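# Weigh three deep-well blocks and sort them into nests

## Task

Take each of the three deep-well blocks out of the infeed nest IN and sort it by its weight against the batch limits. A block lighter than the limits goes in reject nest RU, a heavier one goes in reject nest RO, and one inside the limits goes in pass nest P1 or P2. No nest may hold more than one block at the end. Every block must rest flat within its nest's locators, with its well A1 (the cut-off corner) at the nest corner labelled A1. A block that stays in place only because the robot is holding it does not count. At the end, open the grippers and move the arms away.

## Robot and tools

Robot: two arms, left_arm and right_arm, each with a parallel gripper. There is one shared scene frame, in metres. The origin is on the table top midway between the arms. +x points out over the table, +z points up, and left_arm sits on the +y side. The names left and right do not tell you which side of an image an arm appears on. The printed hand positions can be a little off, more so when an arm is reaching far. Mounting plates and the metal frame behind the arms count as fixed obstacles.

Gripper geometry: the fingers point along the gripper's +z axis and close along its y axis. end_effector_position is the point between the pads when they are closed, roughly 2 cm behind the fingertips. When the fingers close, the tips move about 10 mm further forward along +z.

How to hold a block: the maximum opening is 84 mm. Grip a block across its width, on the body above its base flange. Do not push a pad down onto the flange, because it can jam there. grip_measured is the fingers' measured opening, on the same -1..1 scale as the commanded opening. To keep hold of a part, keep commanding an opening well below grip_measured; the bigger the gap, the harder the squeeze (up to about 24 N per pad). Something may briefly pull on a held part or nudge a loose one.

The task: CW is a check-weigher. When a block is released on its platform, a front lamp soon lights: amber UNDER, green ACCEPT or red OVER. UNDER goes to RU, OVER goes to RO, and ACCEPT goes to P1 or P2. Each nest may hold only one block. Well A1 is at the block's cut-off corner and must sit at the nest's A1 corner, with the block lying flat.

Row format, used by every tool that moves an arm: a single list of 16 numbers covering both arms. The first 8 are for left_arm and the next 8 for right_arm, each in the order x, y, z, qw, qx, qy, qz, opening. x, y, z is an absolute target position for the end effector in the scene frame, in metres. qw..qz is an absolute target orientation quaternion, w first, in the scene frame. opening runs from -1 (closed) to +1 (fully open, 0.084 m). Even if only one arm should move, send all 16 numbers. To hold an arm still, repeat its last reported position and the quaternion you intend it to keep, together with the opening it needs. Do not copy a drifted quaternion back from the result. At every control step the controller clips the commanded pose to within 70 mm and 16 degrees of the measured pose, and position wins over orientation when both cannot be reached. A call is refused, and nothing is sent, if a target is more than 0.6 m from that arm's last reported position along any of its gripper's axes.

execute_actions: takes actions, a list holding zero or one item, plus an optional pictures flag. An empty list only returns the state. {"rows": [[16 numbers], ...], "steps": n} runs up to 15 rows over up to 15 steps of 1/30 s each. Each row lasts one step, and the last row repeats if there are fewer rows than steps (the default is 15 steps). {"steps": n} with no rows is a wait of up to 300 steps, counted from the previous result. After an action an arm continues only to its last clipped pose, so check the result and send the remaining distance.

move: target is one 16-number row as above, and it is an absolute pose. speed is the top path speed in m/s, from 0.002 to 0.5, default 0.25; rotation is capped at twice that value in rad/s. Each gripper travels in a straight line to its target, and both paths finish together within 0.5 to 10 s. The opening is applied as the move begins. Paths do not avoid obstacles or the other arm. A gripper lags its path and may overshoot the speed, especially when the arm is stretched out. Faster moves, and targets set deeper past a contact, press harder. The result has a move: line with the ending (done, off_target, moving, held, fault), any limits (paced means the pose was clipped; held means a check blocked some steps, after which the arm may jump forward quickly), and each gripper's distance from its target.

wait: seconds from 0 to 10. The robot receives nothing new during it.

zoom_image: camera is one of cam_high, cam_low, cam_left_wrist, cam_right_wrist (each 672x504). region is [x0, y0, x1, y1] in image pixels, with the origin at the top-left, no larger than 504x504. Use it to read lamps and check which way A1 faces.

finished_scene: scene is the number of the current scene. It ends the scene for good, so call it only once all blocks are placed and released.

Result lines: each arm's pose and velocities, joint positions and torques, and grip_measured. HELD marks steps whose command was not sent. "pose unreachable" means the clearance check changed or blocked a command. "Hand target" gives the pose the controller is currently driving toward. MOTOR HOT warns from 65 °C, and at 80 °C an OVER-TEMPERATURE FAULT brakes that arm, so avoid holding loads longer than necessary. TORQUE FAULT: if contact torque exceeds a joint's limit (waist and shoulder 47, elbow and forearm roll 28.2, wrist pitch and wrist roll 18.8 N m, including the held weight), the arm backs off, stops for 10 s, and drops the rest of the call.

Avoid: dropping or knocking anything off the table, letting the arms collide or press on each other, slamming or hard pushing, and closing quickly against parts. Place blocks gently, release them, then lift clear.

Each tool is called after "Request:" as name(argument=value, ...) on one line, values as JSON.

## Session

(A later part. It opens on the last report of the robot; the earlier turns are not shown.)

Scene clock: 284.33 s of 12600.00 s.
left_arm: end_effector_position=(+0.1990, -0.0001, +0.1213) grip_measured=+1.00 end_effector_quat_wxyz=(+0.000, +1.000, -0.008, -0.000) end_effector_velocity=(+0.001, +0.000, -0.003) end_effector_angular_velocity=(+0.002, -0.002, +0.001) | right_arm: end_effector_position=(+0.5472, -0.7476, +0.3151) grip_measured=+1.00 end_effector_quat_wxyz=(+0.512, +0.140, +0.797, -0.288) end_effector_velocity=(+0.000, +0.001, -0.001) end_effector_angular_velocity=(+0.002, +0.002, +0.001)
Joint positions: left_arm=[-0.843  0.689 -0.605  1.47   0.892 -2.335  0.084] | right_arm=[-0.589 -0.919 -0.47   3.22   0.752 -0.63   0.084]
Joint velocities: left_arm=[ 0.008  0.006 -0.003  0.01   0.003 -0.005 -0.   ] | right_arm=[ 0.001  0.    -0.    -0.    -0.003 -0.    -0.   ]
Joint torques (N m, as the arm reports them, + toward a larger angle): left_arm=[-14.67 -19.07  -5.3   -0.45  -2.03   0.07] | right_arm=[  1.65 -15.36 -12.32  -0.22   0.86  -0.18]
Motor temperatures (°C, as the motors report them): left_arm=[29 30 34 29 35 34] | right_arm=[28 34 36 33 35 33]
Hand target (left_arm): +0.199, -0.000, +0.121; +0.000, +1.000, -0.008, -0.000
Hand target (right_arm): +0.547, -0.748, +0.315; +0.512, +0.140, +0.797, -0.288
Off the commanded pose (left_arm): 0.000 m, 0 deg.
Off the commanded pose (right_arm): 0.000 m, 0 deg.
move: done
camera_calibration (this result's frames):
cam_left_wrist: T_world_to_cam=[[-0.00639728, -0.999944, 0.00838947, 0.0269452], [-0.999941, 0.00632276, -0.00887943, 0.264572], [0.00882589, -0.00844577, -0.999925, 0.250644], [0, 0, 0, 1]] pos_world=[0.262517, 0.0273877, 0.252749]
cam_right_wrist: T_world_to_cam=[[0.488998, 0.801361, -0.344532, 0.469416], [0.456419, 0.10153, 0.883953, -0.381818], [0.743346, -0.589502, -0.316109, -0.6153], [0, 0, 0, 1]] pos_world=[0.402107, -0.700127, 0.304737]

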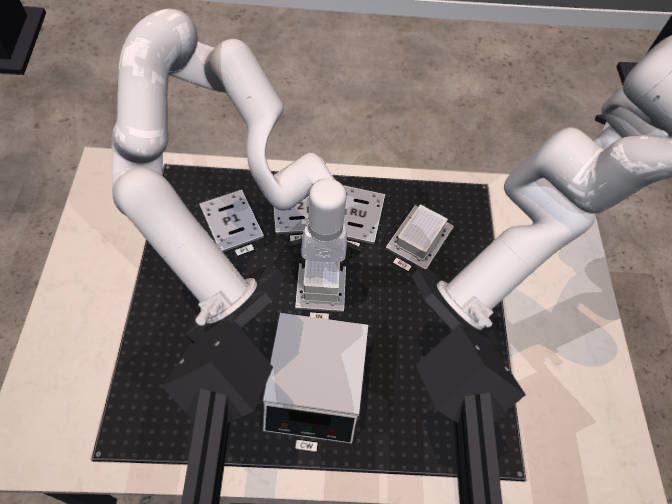

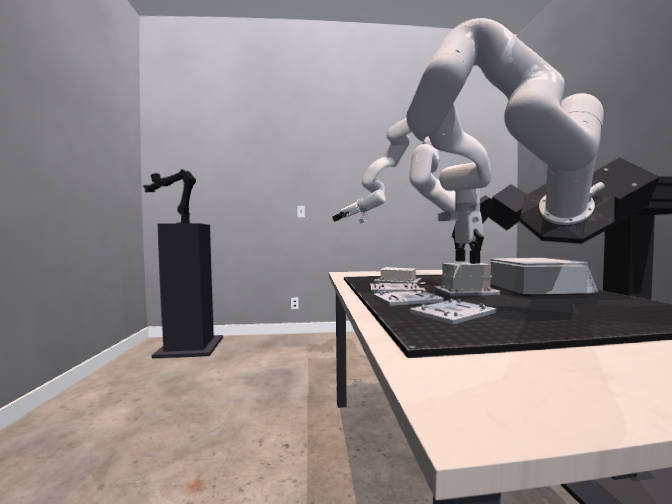

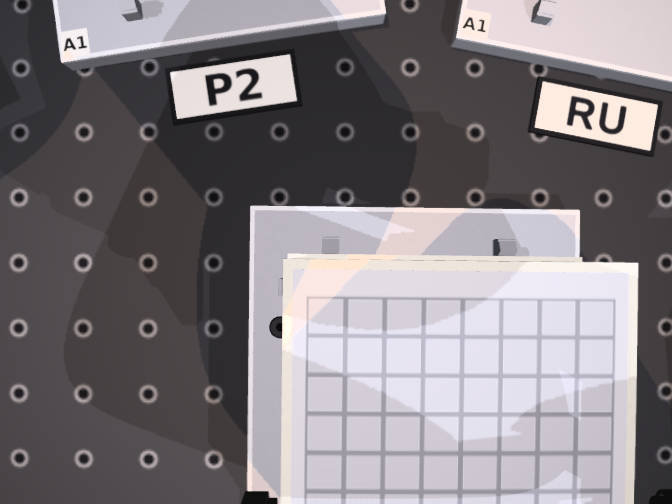

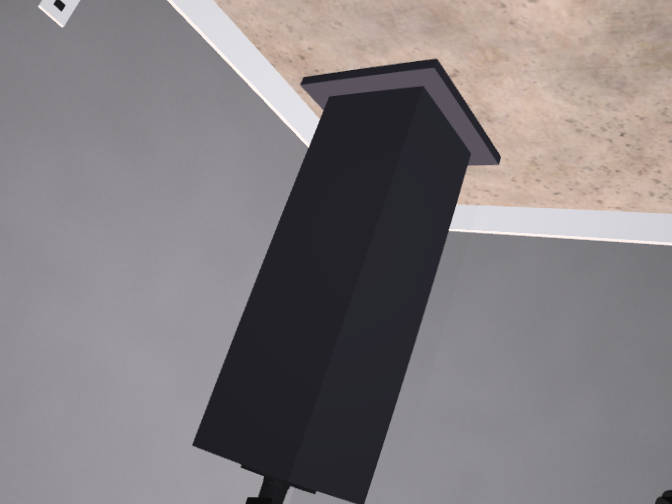

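Request:
move(target=[0.199,0.0006,0.120,0,1,-0.008,0,1,0.5472,-0.7476,0.3151,0.512,0.140,0.797,-0.288,1], speed=0.005)

Request:
move(target=[0.199,0.0006,0.0954,0,1,-0.008,0,1,0.5472,-0.7476,0.3151,0.512,0.140,0.797,-0.288,1], speed=0.015)

Request:
move(target=[0.199,0.0006,0.0954,0,1,-0.008,0,0.2,0.5472,-0.7476,0.3151,0.512,0.140,0.797,-0.288,1])

Request:
move(target=[0.199,0.0006,0.175,0,1,-0.008,0,0.2,0.5472,-0.7476,0.3151,0.512,0.140,0.797,-0.288,1], speed=0.06)

Request:
move(target=[-0.04,-0.015,0.165,0,1,-0.008,0,0.2,0.5472,-0.7476,0.3151,0.512,0.140,0.797,-0.288,1], speed=0.12)

Request:
move(target=[-0.04,-0.015,0.143,0,1,-0.008,0,0.2,0.5472,-0.7476,0.3151,0.512,0.140,0.797,-0.288,1], speed=0.012)

Request:
move(target=[-0.04,-0.015,0.143,0,1,-0.008,0,1,0.5472,-0.7476,0.3151,0.512,0.140,0.797,-0.288,1])

Request:
wait(seconds=4)

Scene clock: 312.17 s of 12600.00 s.
left_arm: end_effector_position=(+0.1990, +0.0006, +0.1201) grip_measured=+1.00 end_effector_quat_wxyz=(+0.000, +1.000, -0.008, -0.000) end_effector_velocity=(+0.000, +0.001, -0.001) end_effector_angular_velocity=(+0.001, +0.002, +0.002) | right_arm: end_effector_position=(+0.5472, -0.7476, +0.3151) grip_measured=+1.00 end_effector_quat_wxyz=(+0.512, +0.140, +0.797, -0.288) end_effector_velocity=(-0.001, -0.001, -0.000) end_effector_angular_velocity=(-0.001, +0.003, -0.001)
Joint positions: left_arm=[-0.838  0.69  -0.605  1.476  0.893 -2.338  0.084] | right_arm=[-0.589 -0.919 -0.47   3.22   0.752 -0.63   0.084]
Joint velocities: left_arm=[ 0.005  0.     0.     0.003 -0.    -0.001 -0.   ] | right_arm=[-0.003  0.    -0.    -0.001 -0.001  0.    -0.   ]
Joint torques (N m, as the arm reports them, + toward a larger angle): left_arm=[-14.5  -19.06  -5.26  -0.45  -2.06   0.13] | right_arm=[  1.24 -14.39 -12.47  -0.74   0.72  -0.11]
Motor temperatures (°C, as the motors report them): left_arm=[29 30 33 29 35 34] | right_arm=[28 34 36 33 35 33]
Hand target (left_arm): +0.199, +0.001, +0.120; +0.000, +1.000, -0.008, -0.000
Hand target (right_arm): +0.547, -0.748, +0.315; +0.512, +0.140, +0.797, -0.288
Off the commanded pose (left_arm): 0.000 m, 0 deg.
Off the commanded pose (right_arm): 0.000 m, 0 deg.
After step 90, 24.13 s passed at rest.
move: done
camera_calibration (this result's frames):
cam_left_wrist: T_world_to_cam=[[-0.00637526, -0.999946, 0.00817016, 0.0276117], [-0.999939, 0.00630131, -0.0090448, 0.264577], [0.00899283, -0.00822733, -0.999926, 0.249355], [0, 0, 0, 1]] pos_world=[0.262494, 0.0279945, 0.251504]
cam_right_wrist: T_world_to_cam=[[0.488998, 0.801361, -0.344532, 0.469416], [0.456419, 0.10153, 0.883953, -0.381819], [0.743345, -0.589502, -0.316109, -0.6153], [0, 0, 0, 1]] pos_world=[0.402107, -0.700127, 0.304737]

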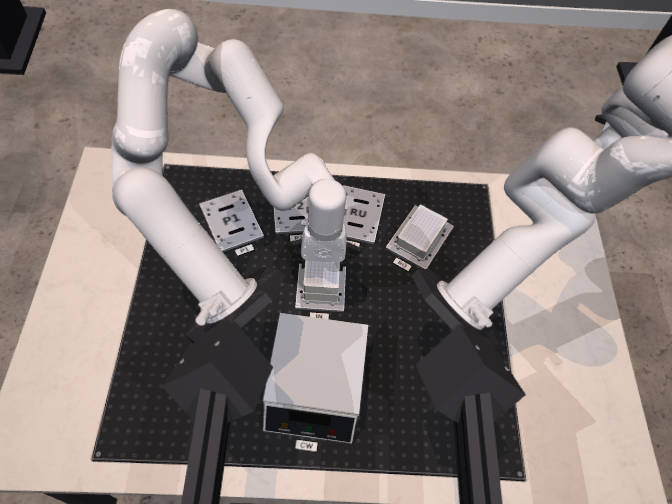

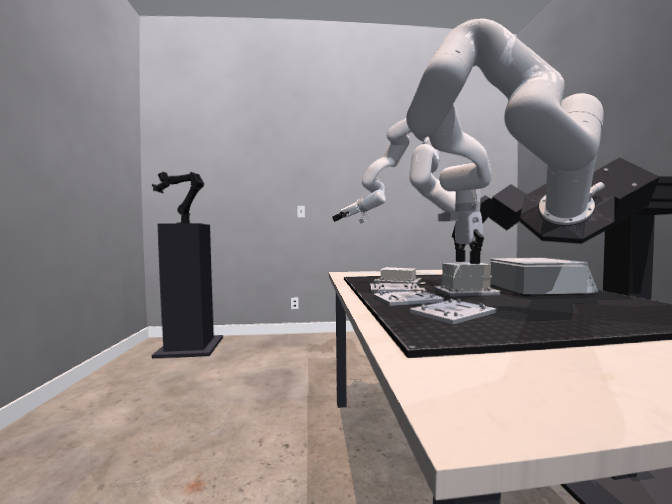

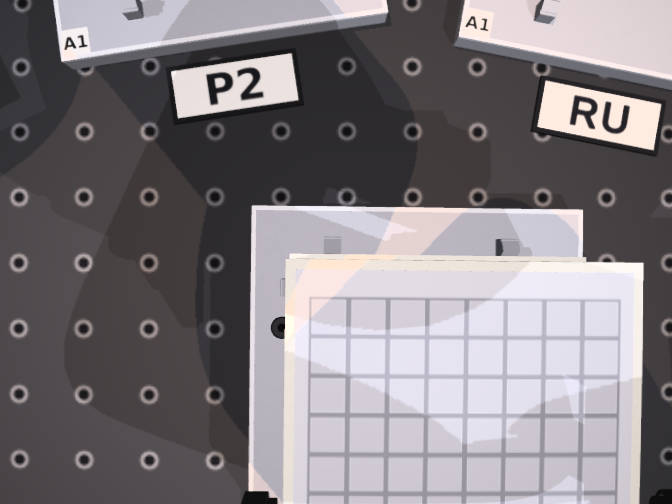

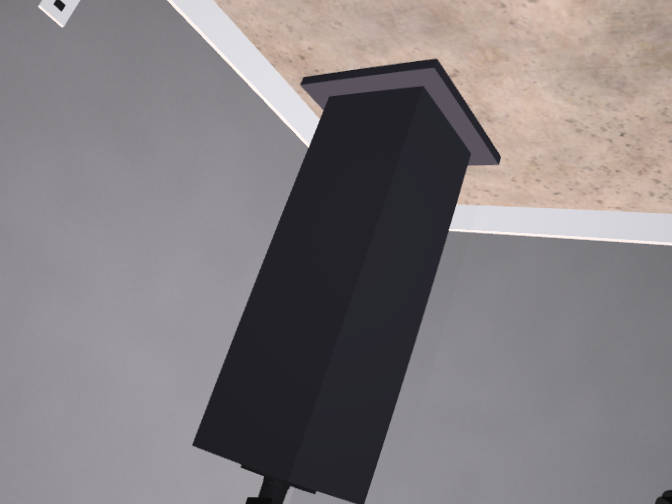

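Scene clock: 314.10 s of 12600.00 s.
left_arm: end_effector_position=(+0.1990, +0.0005, +0.0957) grip_measured=+1.00 end_effector_quat_wxyz=(+0.000, +1.000, -0.008, -0.000) end_effector_velocity=(+0.000, -0.000, -0.002) end_effector_angular_velocity=(-0.000, -0.000, +0.001) | right_arm: end_effector_position=(+0.5472, -0.7476, +0.3151) grip_measured=+1.00 end_effector_quat_wxyz=(+0.512, +0.140, +0.797, -0.288) end_effector_velocity=(-0.000, -0.000, -0.000) end_effector_angular_velocity=(+0.000, -0.000, -0.002)
Joint positions: left_arm=[-0.767  0.752 -0.637  1.571  0.898 -2.377  0.084] | right_arm=[-0.589 -0.919 -0.47   3.22   0.752 -0.63   0.084]
Joint velocities: left_arm=[ 0.007  0.006 -0.004  0.009  0.001 -0.004  0.   ] | right_arm=[-0.001  0.     0.     0.001  0.001  0.001 -0.   ]
Joint torques (N m, as the arm reports them, + toward a larger angle): left_arm=[-14.84 -19.24  -3.72  -0.43  -2.03   0.15] | right_arm=[  2.15 -15.19 -11.95  -0.85   0.81  -0.38]
Motor temperatures (°C, as the motors report them): left_arm=[29 30 33 29 35 34] | right_arm=[28 34 36 33 35 33]
Hand target (left_arm): +0.199, +0.001, +0.095; +0.000, +1.000, -0.008, -0.000
Hand target (right_arm): +0.547, -0.748, +0.315; +0.512, +0.140, +0.797, -0.288
Off the commanded pose (left_arm): 0.000 m, 0 deg.
Off the commanded pose (right_arm): 0.000 m, 0 deg.
move: done
camera_calibration (this result's frames):
cam_left_wrist: T_world_to_cam=[[-0.00637994, -0.999945, 0.00831064, 0.0277768], [-0.99994, 0.00630583, -0.00891243, 0.264329], [0.00885953, -0.00836701, -0.999926, 0.225005], [0, 0, 0, 1]] pos_world=[0.262497, 0.0279911, 0.227113]
cam_right_wrist: T_world_to_cam=[[0.488998, 0.801361, -0.344532, 0.469416], [0.456419, 0.10153, 0.883953, -0.381818], [0.743346, -0.589502, -0.316109, -0.6153], [0, 0, 0, 1]] pos_world=[0.402107, -0.700127, 0.304737]

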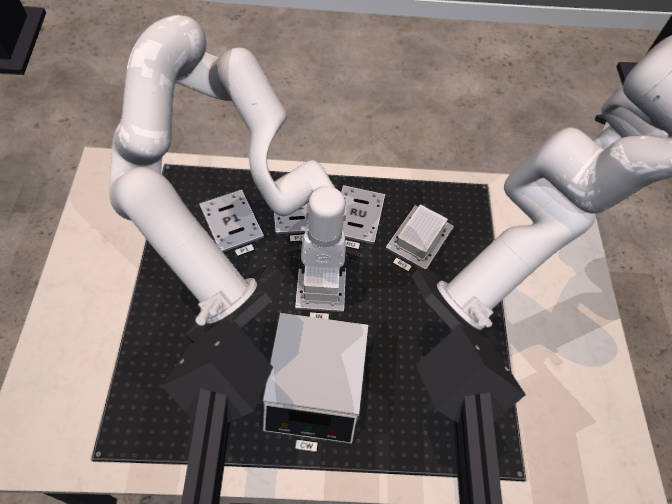

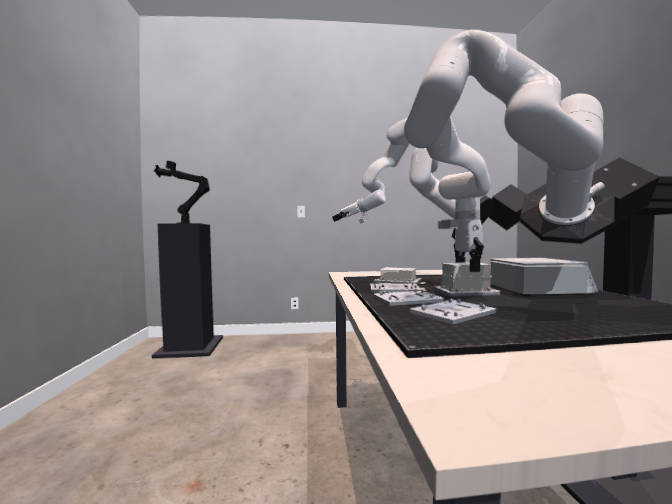

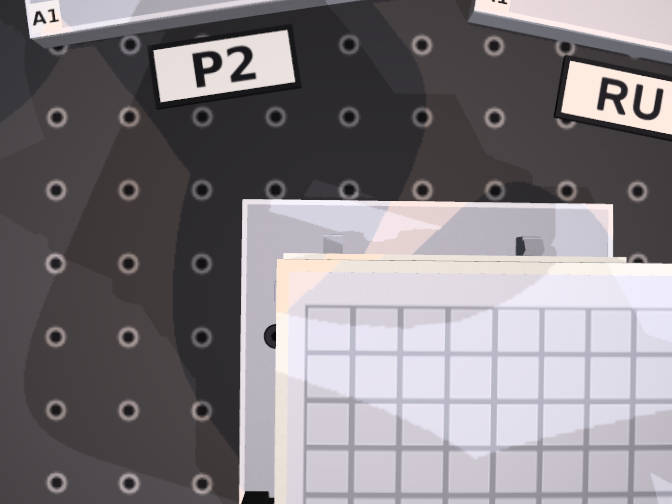

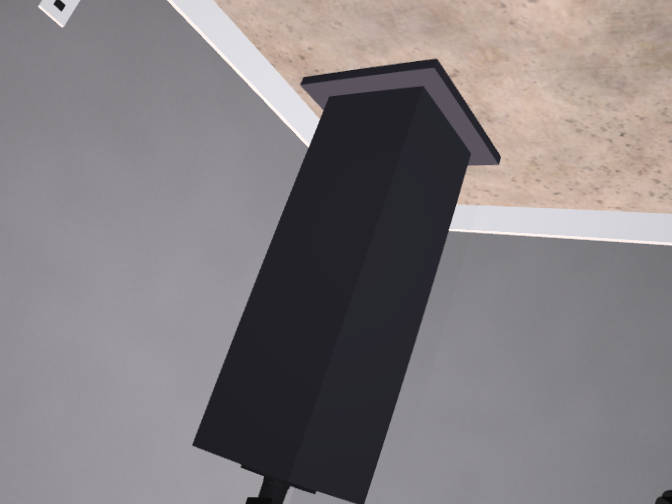

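Scene clock: 314.80 s of 12600.00 s.
left_arm: end_effector_position=(+0.1990, +0.0004, +0.0956) grip_measured=+0.96 end_effector_quat_wxyz=(+0.000, +1.000, -0.008, +0.000) end_effector_velocity=(+0.000, +0.000, -0.000) end_effector_angular_velocity=(-0.000, -0.000, -0.000) | right_arm: end_effector_position=(+0.5472, -0.7476, +0.3151) grip_measured=+1.00 end_effector_quat_wxyz=(+0.512, +0.140, +0.797, -0.288) end_effector_velocity=(-0.000, -0.001, -0.000) end_effector_angular_velocity=(-0.001, +0.000, -0.002)
Joint positions: left_arm=[-0.767  0.752 -0.637  1.572  0.898 -2.377  0.083] | right_arm=[-0.589 -0.919 -0.47   3.22   0.752 -0.63   0.084]
Joint velocities: left_arm=[ 0.001  0.    -0.     0.001  0.    -0.     0.   ] | right_arm=[-0.001  0.    -0.     0.002  0.001 -0.001 -0.   ]
Joint torques (N m, as the arm reports them, + toward a larger angle): left_arm=[-12.84 -16.58  -3.43  -0.32  -1.24  -0.01] | right_arm=[  2.06 -15.42 -12.29  -0.31   0.76  -0.23]
Motor temperatures (°C, as the motors report them): left_arm=[29 30 33 29 35 34] | right_arm=[28 34 36 33 35 33]
Hand target (left_arm): +0.199, +0.001, +0.095; +0.000, +1.000, -0.008, -0.000
Hand target (right_arm): +0.547, -0.748, +0.315; +0.512, +0.140, +0.797, -0.288
Off the commanded pose (left_arm): 0.000 m, 0 deg.
Off the commanded pose (right_arm): 0.000 m, 0 deg.
move: done
camera_calibration (this result's frames):
cam_left_wrist: T_world_to_cam=[[-0.00635078, -0.999942, 0.0087398, 0.0276194], [-0.999938, 0.00627063, -0.00916751, 0.264419], [0.00911217, -0.00879748, -0.99992, 0.224873], [0, 0, 0, 1]] pos_world=[0.262529, 0.027938, 0.227038]
cam_right_wrist: T_world_to_cam=[[0.488998, 0.801361, -0.344532, 0.469416], [0.45642, 0.101529, 0.883953, -0.381819], [0.743345, -0.589502, -0.316109, -0.6153], [0, 0, 0, 1]] pos_world=[0.402107, -0.700127, 0.304737]

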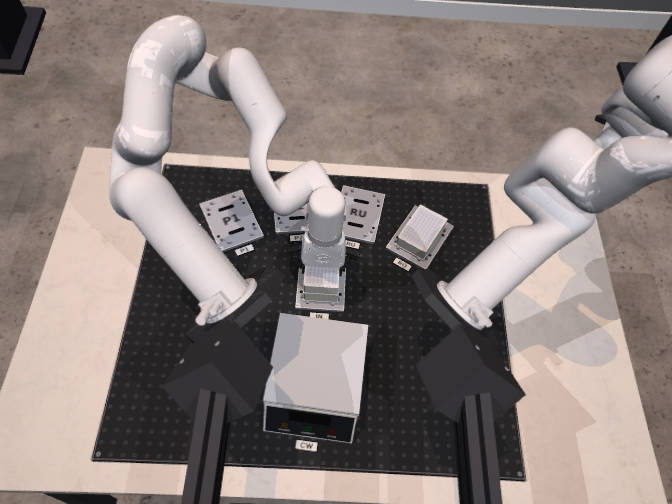

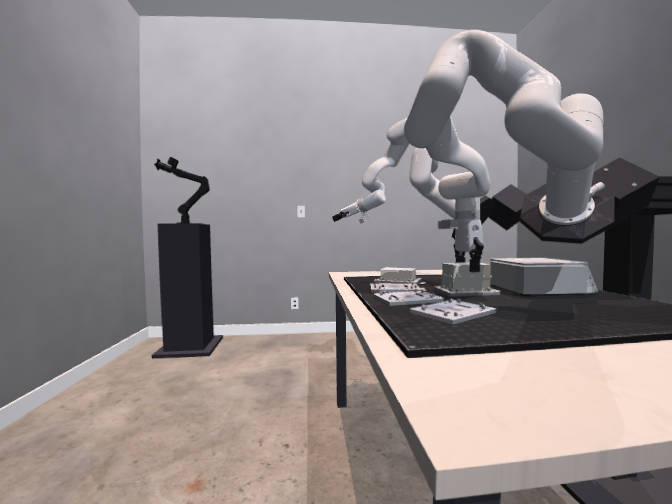

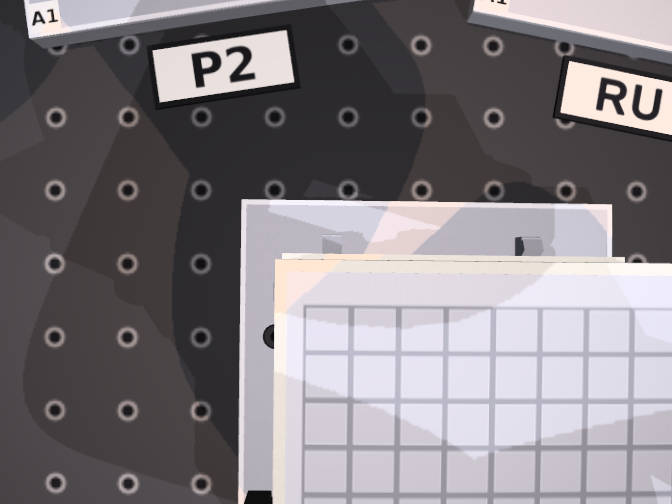

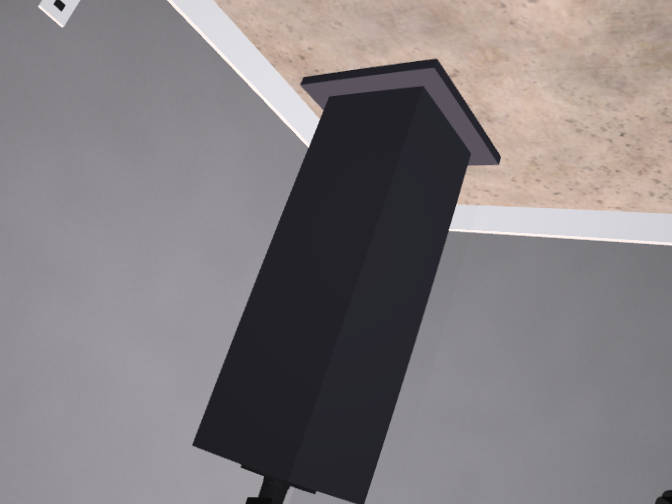

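Scene clock: 316.60 s of 12600.00 s.
left_arm: end_effector_position=(+0.1990, +0.0008, +0.1746) grip_measured=+0.96 end_effector_quat_wxyz=(-0.000, +1.000, -0.008, +0.000) end_effector_velocity=(+0.000, +0.000, +0.002) end_effector_angular_velocity=(+0.001, +0.001, +0.000) | right_arm: end_effector_position=(+0.5472, -0.7476, +0.3151) grip_measured=+1.00 end_effector_quat_wxyz=(+0.512, +0.140, +0.797, -0.288) end_effector_velocity=(-0.000, -0.000, -0.000) end_effector_angular_velocity=(+0.000, +0.001, -0.001)
Joint positions: left_arm=[-0.998  0.553 -0.553  1.248  0.904 -2.23   0.083] | right_arm=[-0.589 -0.919 -0.47   3.22   0.752 -0.63   0.084]
Joint velocities: left_arm=[-0.005 -0.006  0.001 -0.011  0.001  0.006 -0.   ] | right_arm=[-0.     0.    -0.     0.001 -0.001 -0.001 -0.   ]
Joint torques (N m, as the arm reports them, + toward a larger angle): left_arm=[-14.05 -18.59  -8.99  -0.48  -2.19   0.18] | right_arm=[  1.19 -15.61 -11.93  -1.06   0.74  -0.28]
Motor temperatures (°C, as the motors report them): left_arm=[29 30 33 29 35 34] | right_arm=[28 34 36 33 35 33]
Hand target (left_arm): +0.199, +0.001, +0.175; -0.000, +1.000, -0.008, +0.000
Hand target (right_arm): +0.547, -0.748, +0.315; +0.512, +0.140, +0.797, -0.288
Off the commanded pose (left_arm): 0.000 m, 0 deg.
Off the commanded pose (right_arm): 0.000 m, 0 deg.
move: done
camera_calibration (this result's frames):
cam_left_wrist: T_world_to_cam=[[-0.00633434, -0.999952, 0.00753734, 0.0275449], [-0.999936, 0.00626305, -0.00944426, 0.265121], [0.00939659, -0.00759668, -0.999927, 0.303779], [0, 0, 0, 1]] pos_world=[0.262424, 0.0281908, 0.306053]
cam_right_wrist: T_world_to_cam=[[0.488998, 0.801361, -0.344532, 0.469416], [0.456419, 0.10153, 0.883953, -0.381818], [0.743346, -0.589502, -0.316109, -0.6153], [0, 0, 0, 1]] pos_world=[0.402107, -0.700127, 0.304737]

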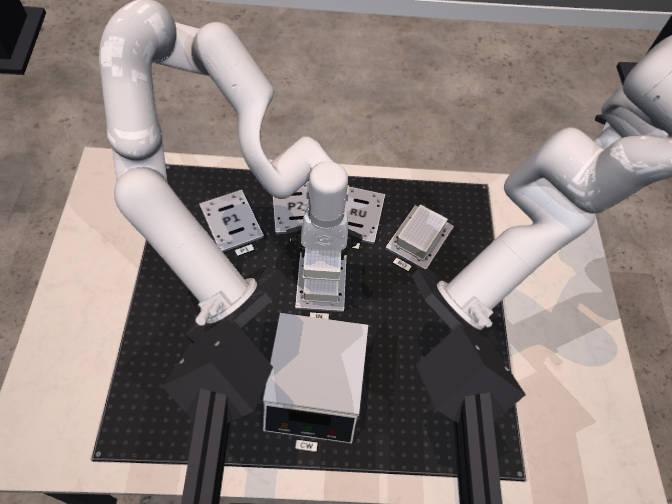

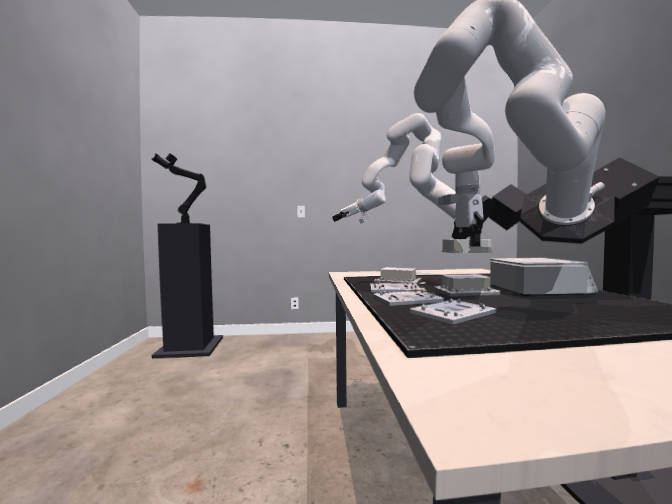

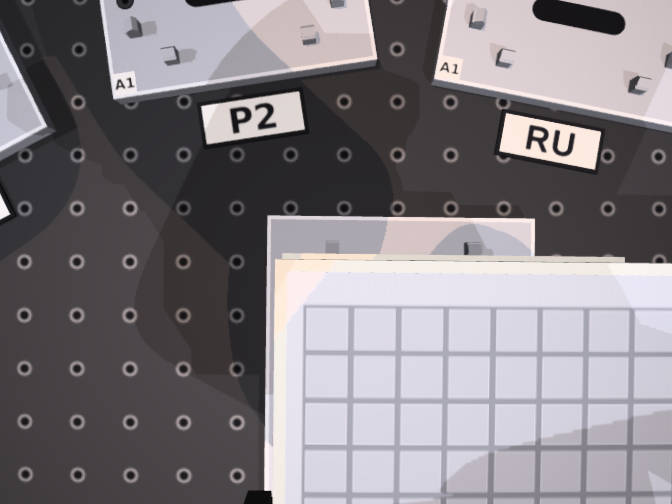

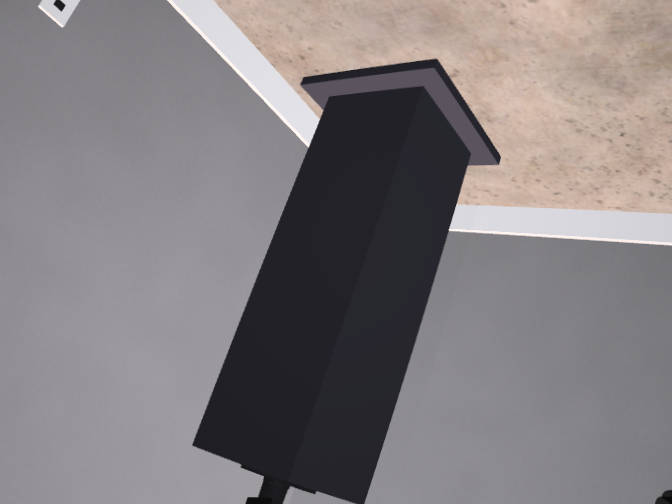

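Scene clock: 319.20 s of 12600.00 s.
left_arm: end_effector_position=(-0.0393, -0.0142, +0.1643) grip_measured=+0.96 end_effector_quat_wxyz=(+0.000, +1.000, -0.008, +0.000) end_effector_velocity=(-0.002, +0.000, +0.000) end_effector_angular_velocity=(+0.005, -0.004, -0.001) | right_arm: end_effector_position=(+0.5472, -0.7476, +0.3151) grip_measured=+1.00 end_effector_quat_wxyz=(+0.512, +0.140, +0.797, -0.288) end_effector_velocity=(+0.000, +0.001, +0.000) end_effector_angular_velocity=(+0.001, -0.001, +0.001)
Joint positions: left_arm=[-1.698  1.107 -0.695  0.842  0.582 -2.621  0.083] | right_arm=[-0.589 -0.919 -0.47   3.22   0.752 -0.63   0.084]
Joint velocities: left_arm=[-0.013  0.004 -0.005 -0.022  0.002  0.012 -0.   ] | right_arm=[ 0.002 -0.    -0.    -0.    -0.     0.     0.   ]
Joint torques (N m, as the arm reports them, + toward a larger angle): left_arm=[ -7.67 -28.86 -13.09  -0.66  -2.34   0.18] | right_arm=[  0.66 -15.28 -11.95  -0.4    0.9   -0.15]
Motor temperatures (°C, as the motors report them): left_arm=[29 30 33 29 35 34] | right_arm=[28 34 36 33 35 33]
Hand target (left_arm): -0.039, -0.014, +0.164; -0.000, +1.000, -0.008, +0.000
Hand target (right_arm): +0.547, -0.748, +0.315; +0.512, +0.140, +0.797, -0.288
Off the commanded pose (left_arm): 0.001 m, 0 deg.
Off the commanded pose (right_arm): 0.000 m, 0 deg.
move: done
camera_calibration (this result's frames):
cam_left_wrist: T_world_to_cam=[[-0.00589695, -0.999948, 0.00833681, 0.0109283], [-0.999941, 0.0058204, -0.0091772, 0.0268401], [0.0091282, -0.00839044, -0.999923, 0.29565], [0, 0, 0, 1]] pos_world=[0.0242042, 0.0132521, 0.295782]
cam_right_wrist: T_world_to_cam=[[0.488998, 0.801361, -0.344532, 0.469416], [0.456419, 0.10153, 0.883953, -0.381818], [0.743345, -0.589502, -0.316109, -0.6153], [0, 0, 0, 1]] pos_world=[0.402107, -0.700127, 0.304737]

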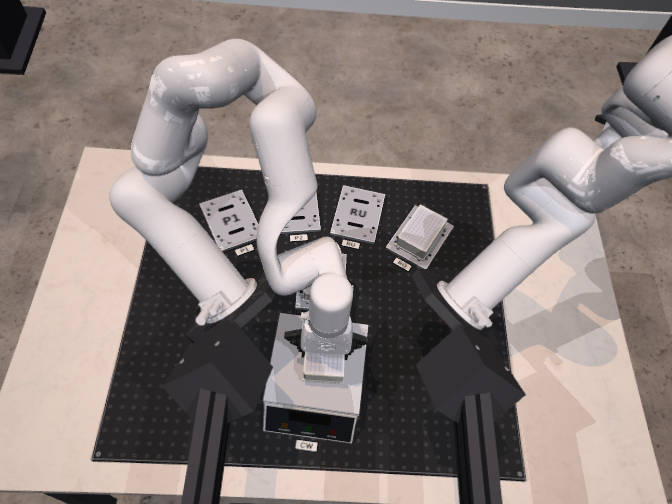

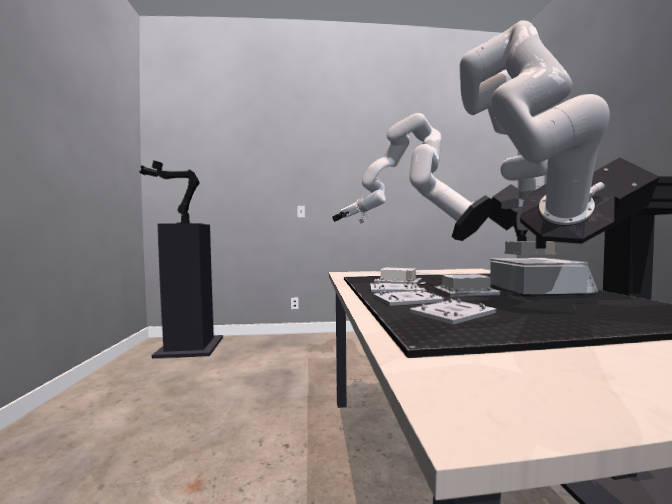

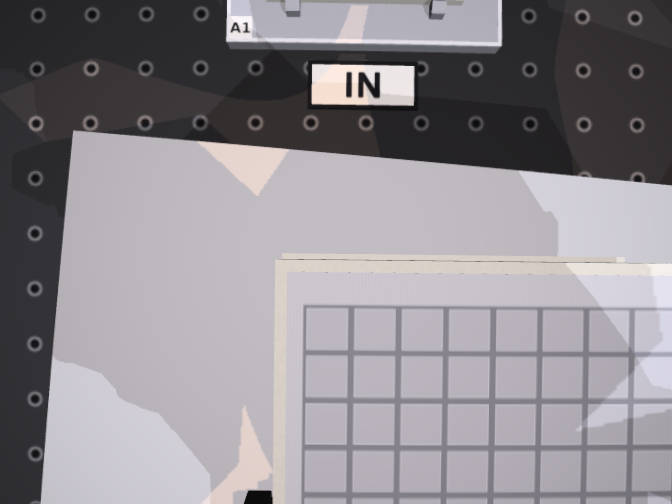

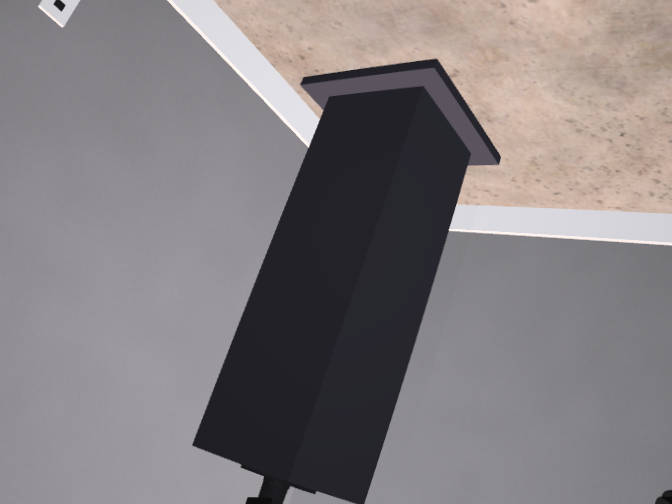

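Scene clock: 321.23 s of 12600.00 s.
left_arm: end_effector_position=(-0.0400, -0.0150, +0.1433) grip_measured=+0.96 end_effector_quat_wxyz=(-0.000, +1.000, -0.008, -0.000) end_effector_velocity=(+0.000, -0.001, -0.002) end_effector_angular_velocity=(-0.001, -0.000, +0.001) | right_arm: end_effector_position=(+0.5472, -0.7476, +0.3151) grip_measured=+1.00 end_effector_quat_wxyz=(+0.512, +0.140, +0.797, -0.288) end_effector_velocity=(-0.000, -0.000, +0.000) end_effector_angular_velocity=(-0.000, -0.001, -0.001)
Joint positions: left_arm=[-1.637  1.174 -0.722  0.968  0.578 -2.704  0.083] | right_arm=[-0.589 -0.919 -0.47   3.22   0.752 -0.63   0.084]
Joint velocities: left_arm=[ 0.009  0.008 -0.005  0.017  0.001 -0.011  0.   ] | right_arm=[-0.     0.    -0.     0.001  0.001  0.     0.   ]
Joint torques (N m, as the arm reports them, + toward a larger angle): left_arm=[ -8.52 -29.33 -11.83  -0.32  -2.31   0.03] | right_arm=[  1.55 -15.39 -12.07  -0.45   0.78  -0.24]
Motor temperatures (°C, as the motors report them): left_arm=[29 30 33 29 35 34] | right_arm=[28 34 36 33 35 33]
Hand target (left_arm): -0.040, -0.015, +0.143; +0.000, +1.000, -0.008, -0.000
Hand target (right_arm): +0.547, -0.748, +0.315; +0.512, +0.140, +0.797, -0.288
Off the commanded pose (left_arm): 0.000 m, 0 deg.
Off the commanded pose (right_arm): 0.000 m, 0 deg.
move: done
camera_calibration (this result's frames):
cam_left_wrist: T_world_to_cam=[[-0.00648862, -0.999946, 0.00811587, 0.0103765], [-0.99994, 0.00641607, -0.00893398, 0.0258692], [0.00888143, -0.00817335, -0.999927, 0.274601], [0, 0, 0, 1]] pos_world=[0.0234961, 0.0124544, 0.274728]
cam_right_wrist: T_world_to_cam=[[0.488998, 0.801361, -0.344532, 0.469416], [0.456419, 0.10153, 0.883953, -0.381818], [0.743345, -0.589502, -0.316109, -0.6153], [0, 0, 0, 1]] pos_world=[0.402107, -0.700127, 0.304737]

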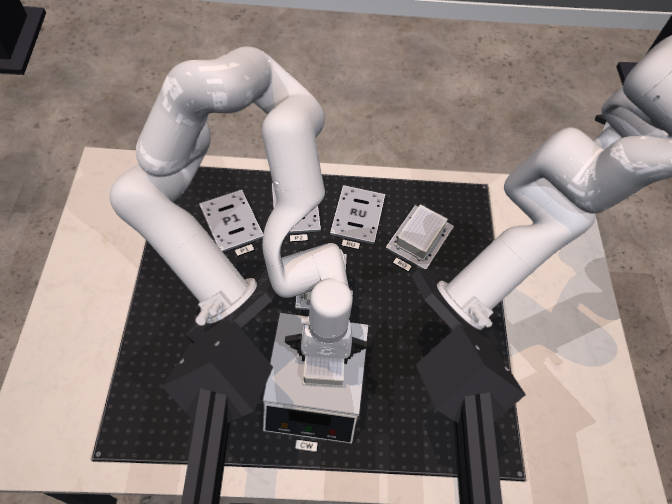

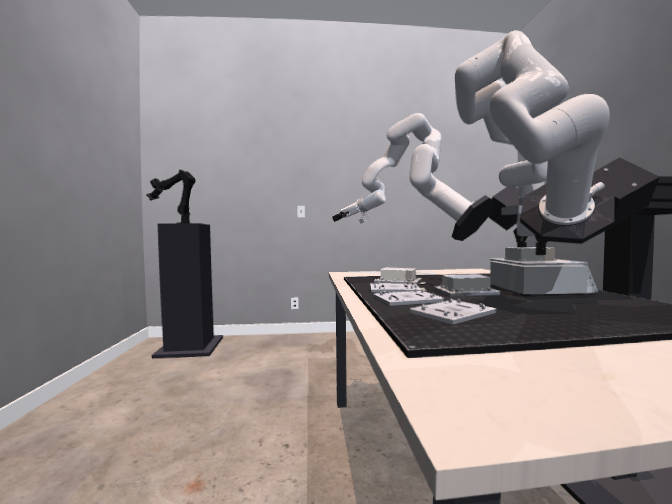

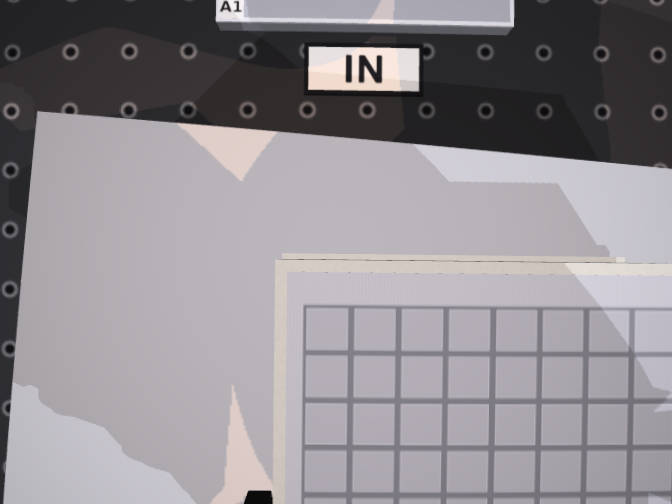

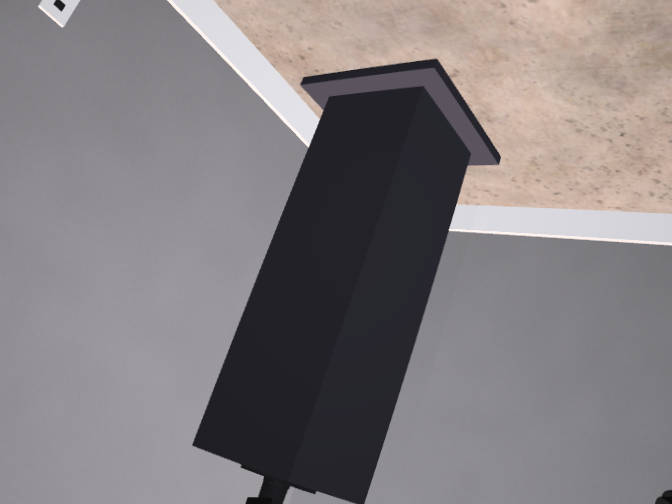

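Scene clock: 321.93 s of 12600.00 s.
left_arm: end_effector_position=(-0.0400, -0.0150, +0.1430) grip_measured=+1.00 end_effector_quat_wxyz=(+0.000, +1.000, -0.008, -0.000) end_effector_velocity=(+0.000, +0.000, -0.000) end_effector_angular_velocity=(+0.002, +0.001, +0.001) | right_arm: end_effector_position=(+0.5472, -0.7476, +0.3151) grip_measured=+1.00 end_effector_quat_wxyz=(+0.512, +0.140, +0.797, -0.288) end_effector_velocity=(+0.000, -0.000, +0.000) end_effector_angular_velocity=(-0.001, -0.001, -0.000)
Joint positions: left_arm=[-1.636  1.174 -0.723  0.97   0.578 -2.706  0.084] | right_arm=[-0.589 -0.919 -0.47   3.22   0.752 -0.63   0.084]
Joint velocities: left_arm=[ 0.003  0.001 -0.     0.     0.    -0.     0.   ] | right_arm=[ 0.     0.    -0.    -0.     0.002  0.    -0.   ]
Joint torques (N m, as the arm reports them, + toward a larger angle): left_arm=[ -8.64 -28.56 -11.33  -0.41  -2.16   0.1 ] | right_arm=[  1.76 -15.44 -12.08  -0.89   0.67  -0.21]
Motor temperatures (°C, as the motors report them): left_arm=[29 30 33 29 35 34] | right_arm=[28 34 36 33 35 33]
Hand target (left_arm): -0.040, -0.015, +0.143; +0.000, +1.000, -0.008, -0.000
Hand target (right_arm): +0.547, -0.748, +0.315; +0.512, +0.140, +0.797, -0.288
Off the commanded pose (left_arm): 0.000 m, 0 deg.
Off the commanded pose (right_arm): 0.000 m, 0 deg.
move: done
camera_calibration (this result's frames):
cam_left_wrist: T_world_to_cam=[[-0.00633848, -0.999946, 0.00826773, 0.0102814], [-0.99994, 0.00626376, -0.00903228, 0.0258949], [0.00898, -0.00832449, -0.999925, 0.274355], [0, 0, 0, 1]] pos_world=[0.0234948, 0.0124025, 0.274484]
cam_right_wrist: T_world_to_cam=[[0.488998, 0.801361, -0.344532, 0.469416], [0.456419, 0.10153, 0.883953, -0.381819], [0.743345, -0.589502, -0.316109, -0.6153], [0, 0, 0, 1]] pos_world=[0.402107, -0.700127, 0.304737]

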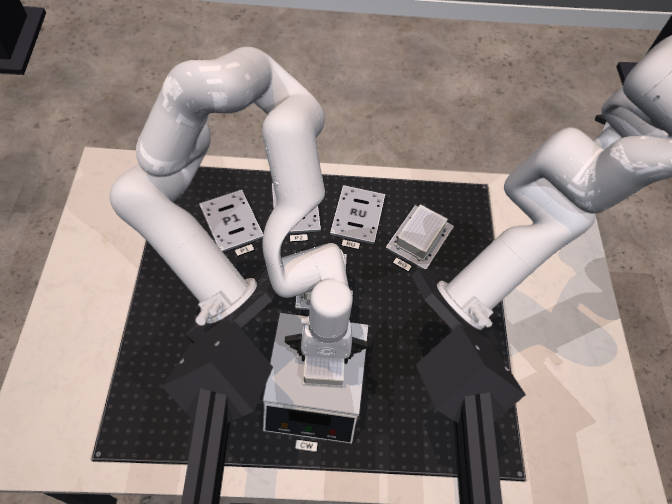

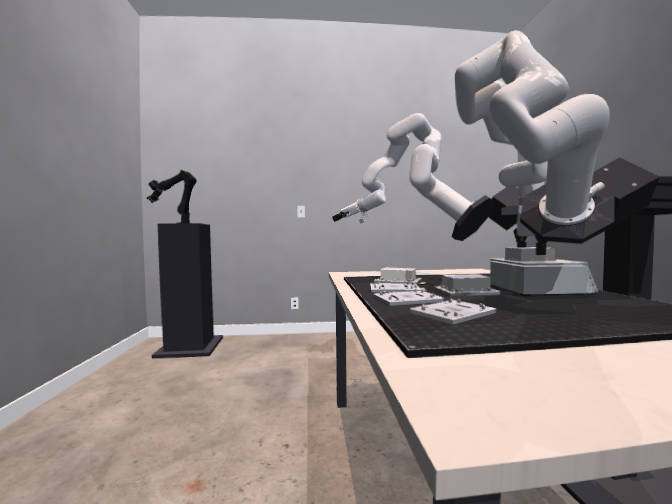

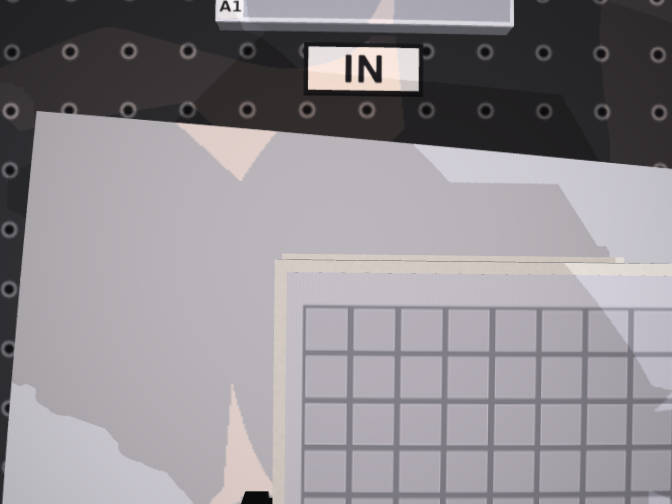

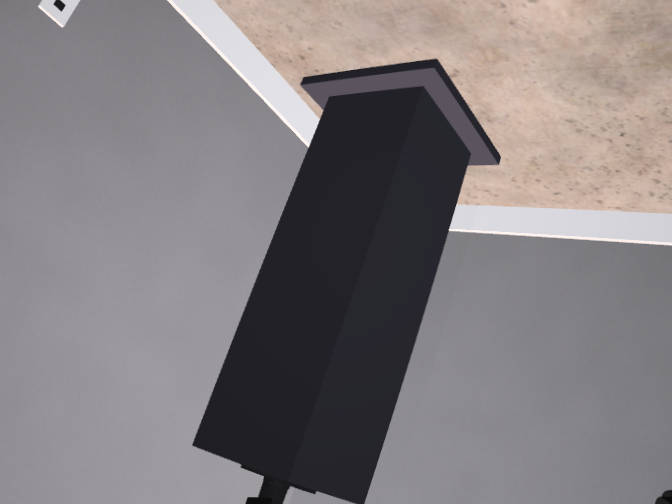

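Scene clock: 325.93 s of 12600.00 s.
left_arm: end_effector_position=(-0.0400, -0.0150, +0.1430) grip_measured=+1.00 end_effector_quat_wxyz=(+0.000, +1.000, -0.008, -0.000) end_effector_velocity=(+0.000, +0.000, -0.000) end_effector_angular_velocity=(+0.001, +0.001, +0.002) | right_arm: end_effector_position=(+0.5472, -0.7476, +0.3151) grip_measured=+1.00 end_effector_quat_wxyz=(+0.512, +0.140, +0.797, -0.288) end_effector_velocity=(+0.000, +0.000, +0.000) end_effector_angular_velocity=(-0.001, +0.000, +0.002)
Joint positions: left_arm=[-1.636  1.174 -0.723  0.97   0.578 -2.706  0.084] | right_arm=[-0.589 -0.919 -0.47   3.22   0.752 -0.63   0.084]
Joint velocities: left_arm=[ 0.002  0.     0.    -0.001 -0.    -0.    -0.   ] | right_arm=[-0.     0.    -0.    -0.002  0.     0.    -0.   ]
Joint torques (N m, as the arm reports them, + toward a larger angle): left_arm=[ -8.44 -28.57 -11.26  -0.62  -2.01   0.  ] | right_arm=[  1.18 -15.41 -11.64  -0.26   0.95  -0.26]
Motor temperatures (°C, as the motors report them): left_arm=[29 30 33 29 35 34] | right_arm=[28 34 36 33 35 33]
Hand target (left_arm): -0.040, -0.015, +0.143; +0.000, +1.000, -0.008, -0.000
Hand target (right_arm): +0.547, -0.748, +0.315; +0.512, +0.140, +0.797, -0.288
Off the commanded pose (left_arm): 0.000 m, 0 deg.
Off the commanded pose (right_arm): 0.000 m, 0 deg.
Steps of this call (steps 1 to 90: nothing new was sent; then 1.00 s passed at rest). Readings (end_effector_position):
1: left_arm (-0.0400, -0.0150, +0.1430) | right_arm (+0.5472, -0.7476, +0.3151)
2: left_arm (-0.0400, -0.0150, +0.1430) | right_arm (+0.5472, -0.7476, +0.3151)
4: left_arm (-0.0400, -0.0150, +0.1430) | right_arm (+0.5472, -0.7476, +0.3151)
8: left_arm (-0.0400, -0.0150, +0.1430) | right_arm (+0.5472, -0.7476, +0.3151)
90: the state above
camera_calibration (this result's frames):
cam_left_wrist: T_world_to_cam=[[-0.0063692, -0.999946, 0.00816983, 0.0103386], [-0.999939, 0.006295, -0.00907641, 0.0259053], [0.0090245, -0.00822714, -0.999925, 0.274315], [0, 0, 0, 1]] pos_world=[0.023494, 0.0124318, 0.274446]
cam_right_wrist: T_world_to_cam=[[0.488998, 0.801361, -0.344532, 0.469416], [0.456419, 0.10153, 0.883953, -0.381818], [0.743346, -0.589502, -0.316109, -0.6153], [0, 0, 0, 1]] pos_world=[0.402107, -0.700127, 0.304737]

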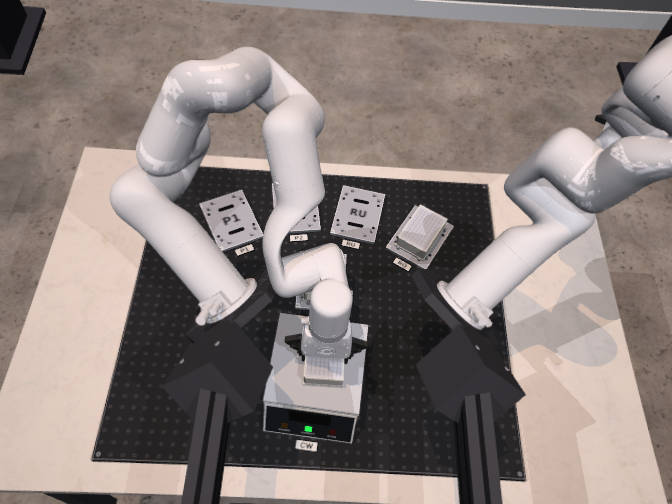

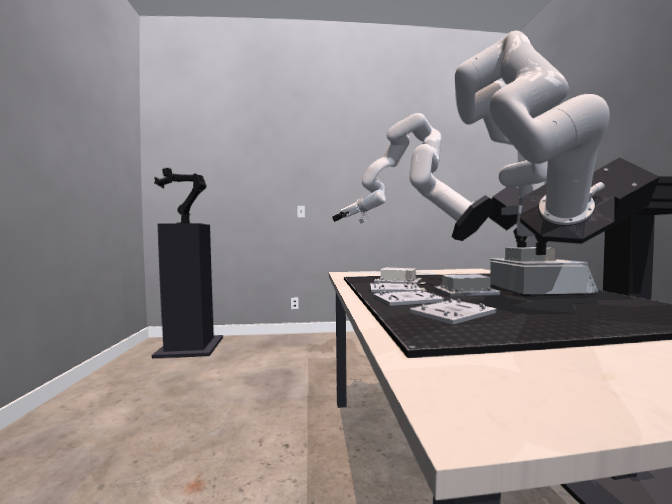

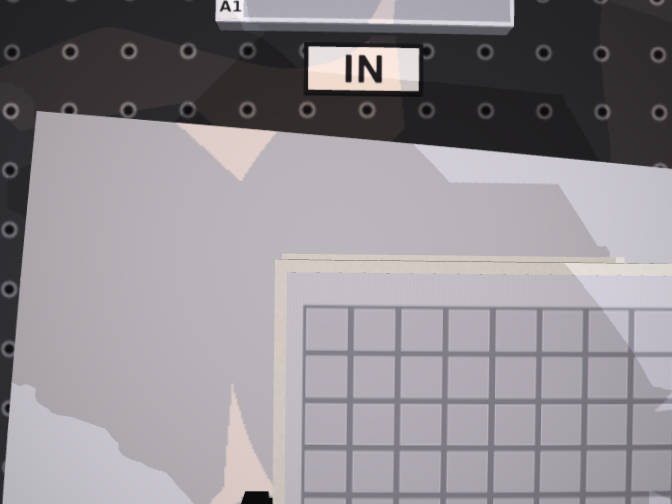

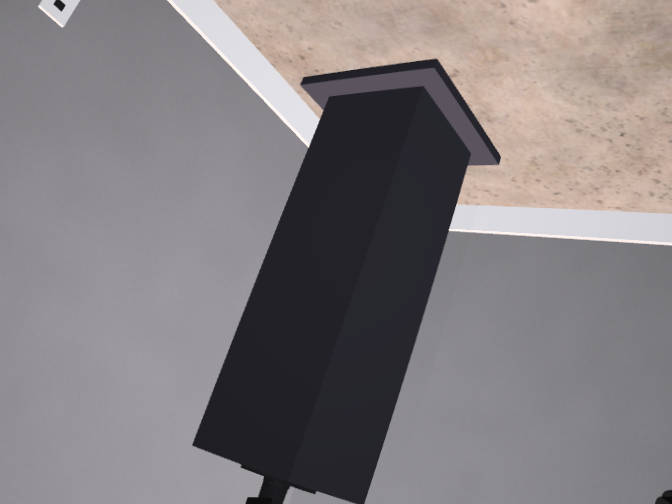

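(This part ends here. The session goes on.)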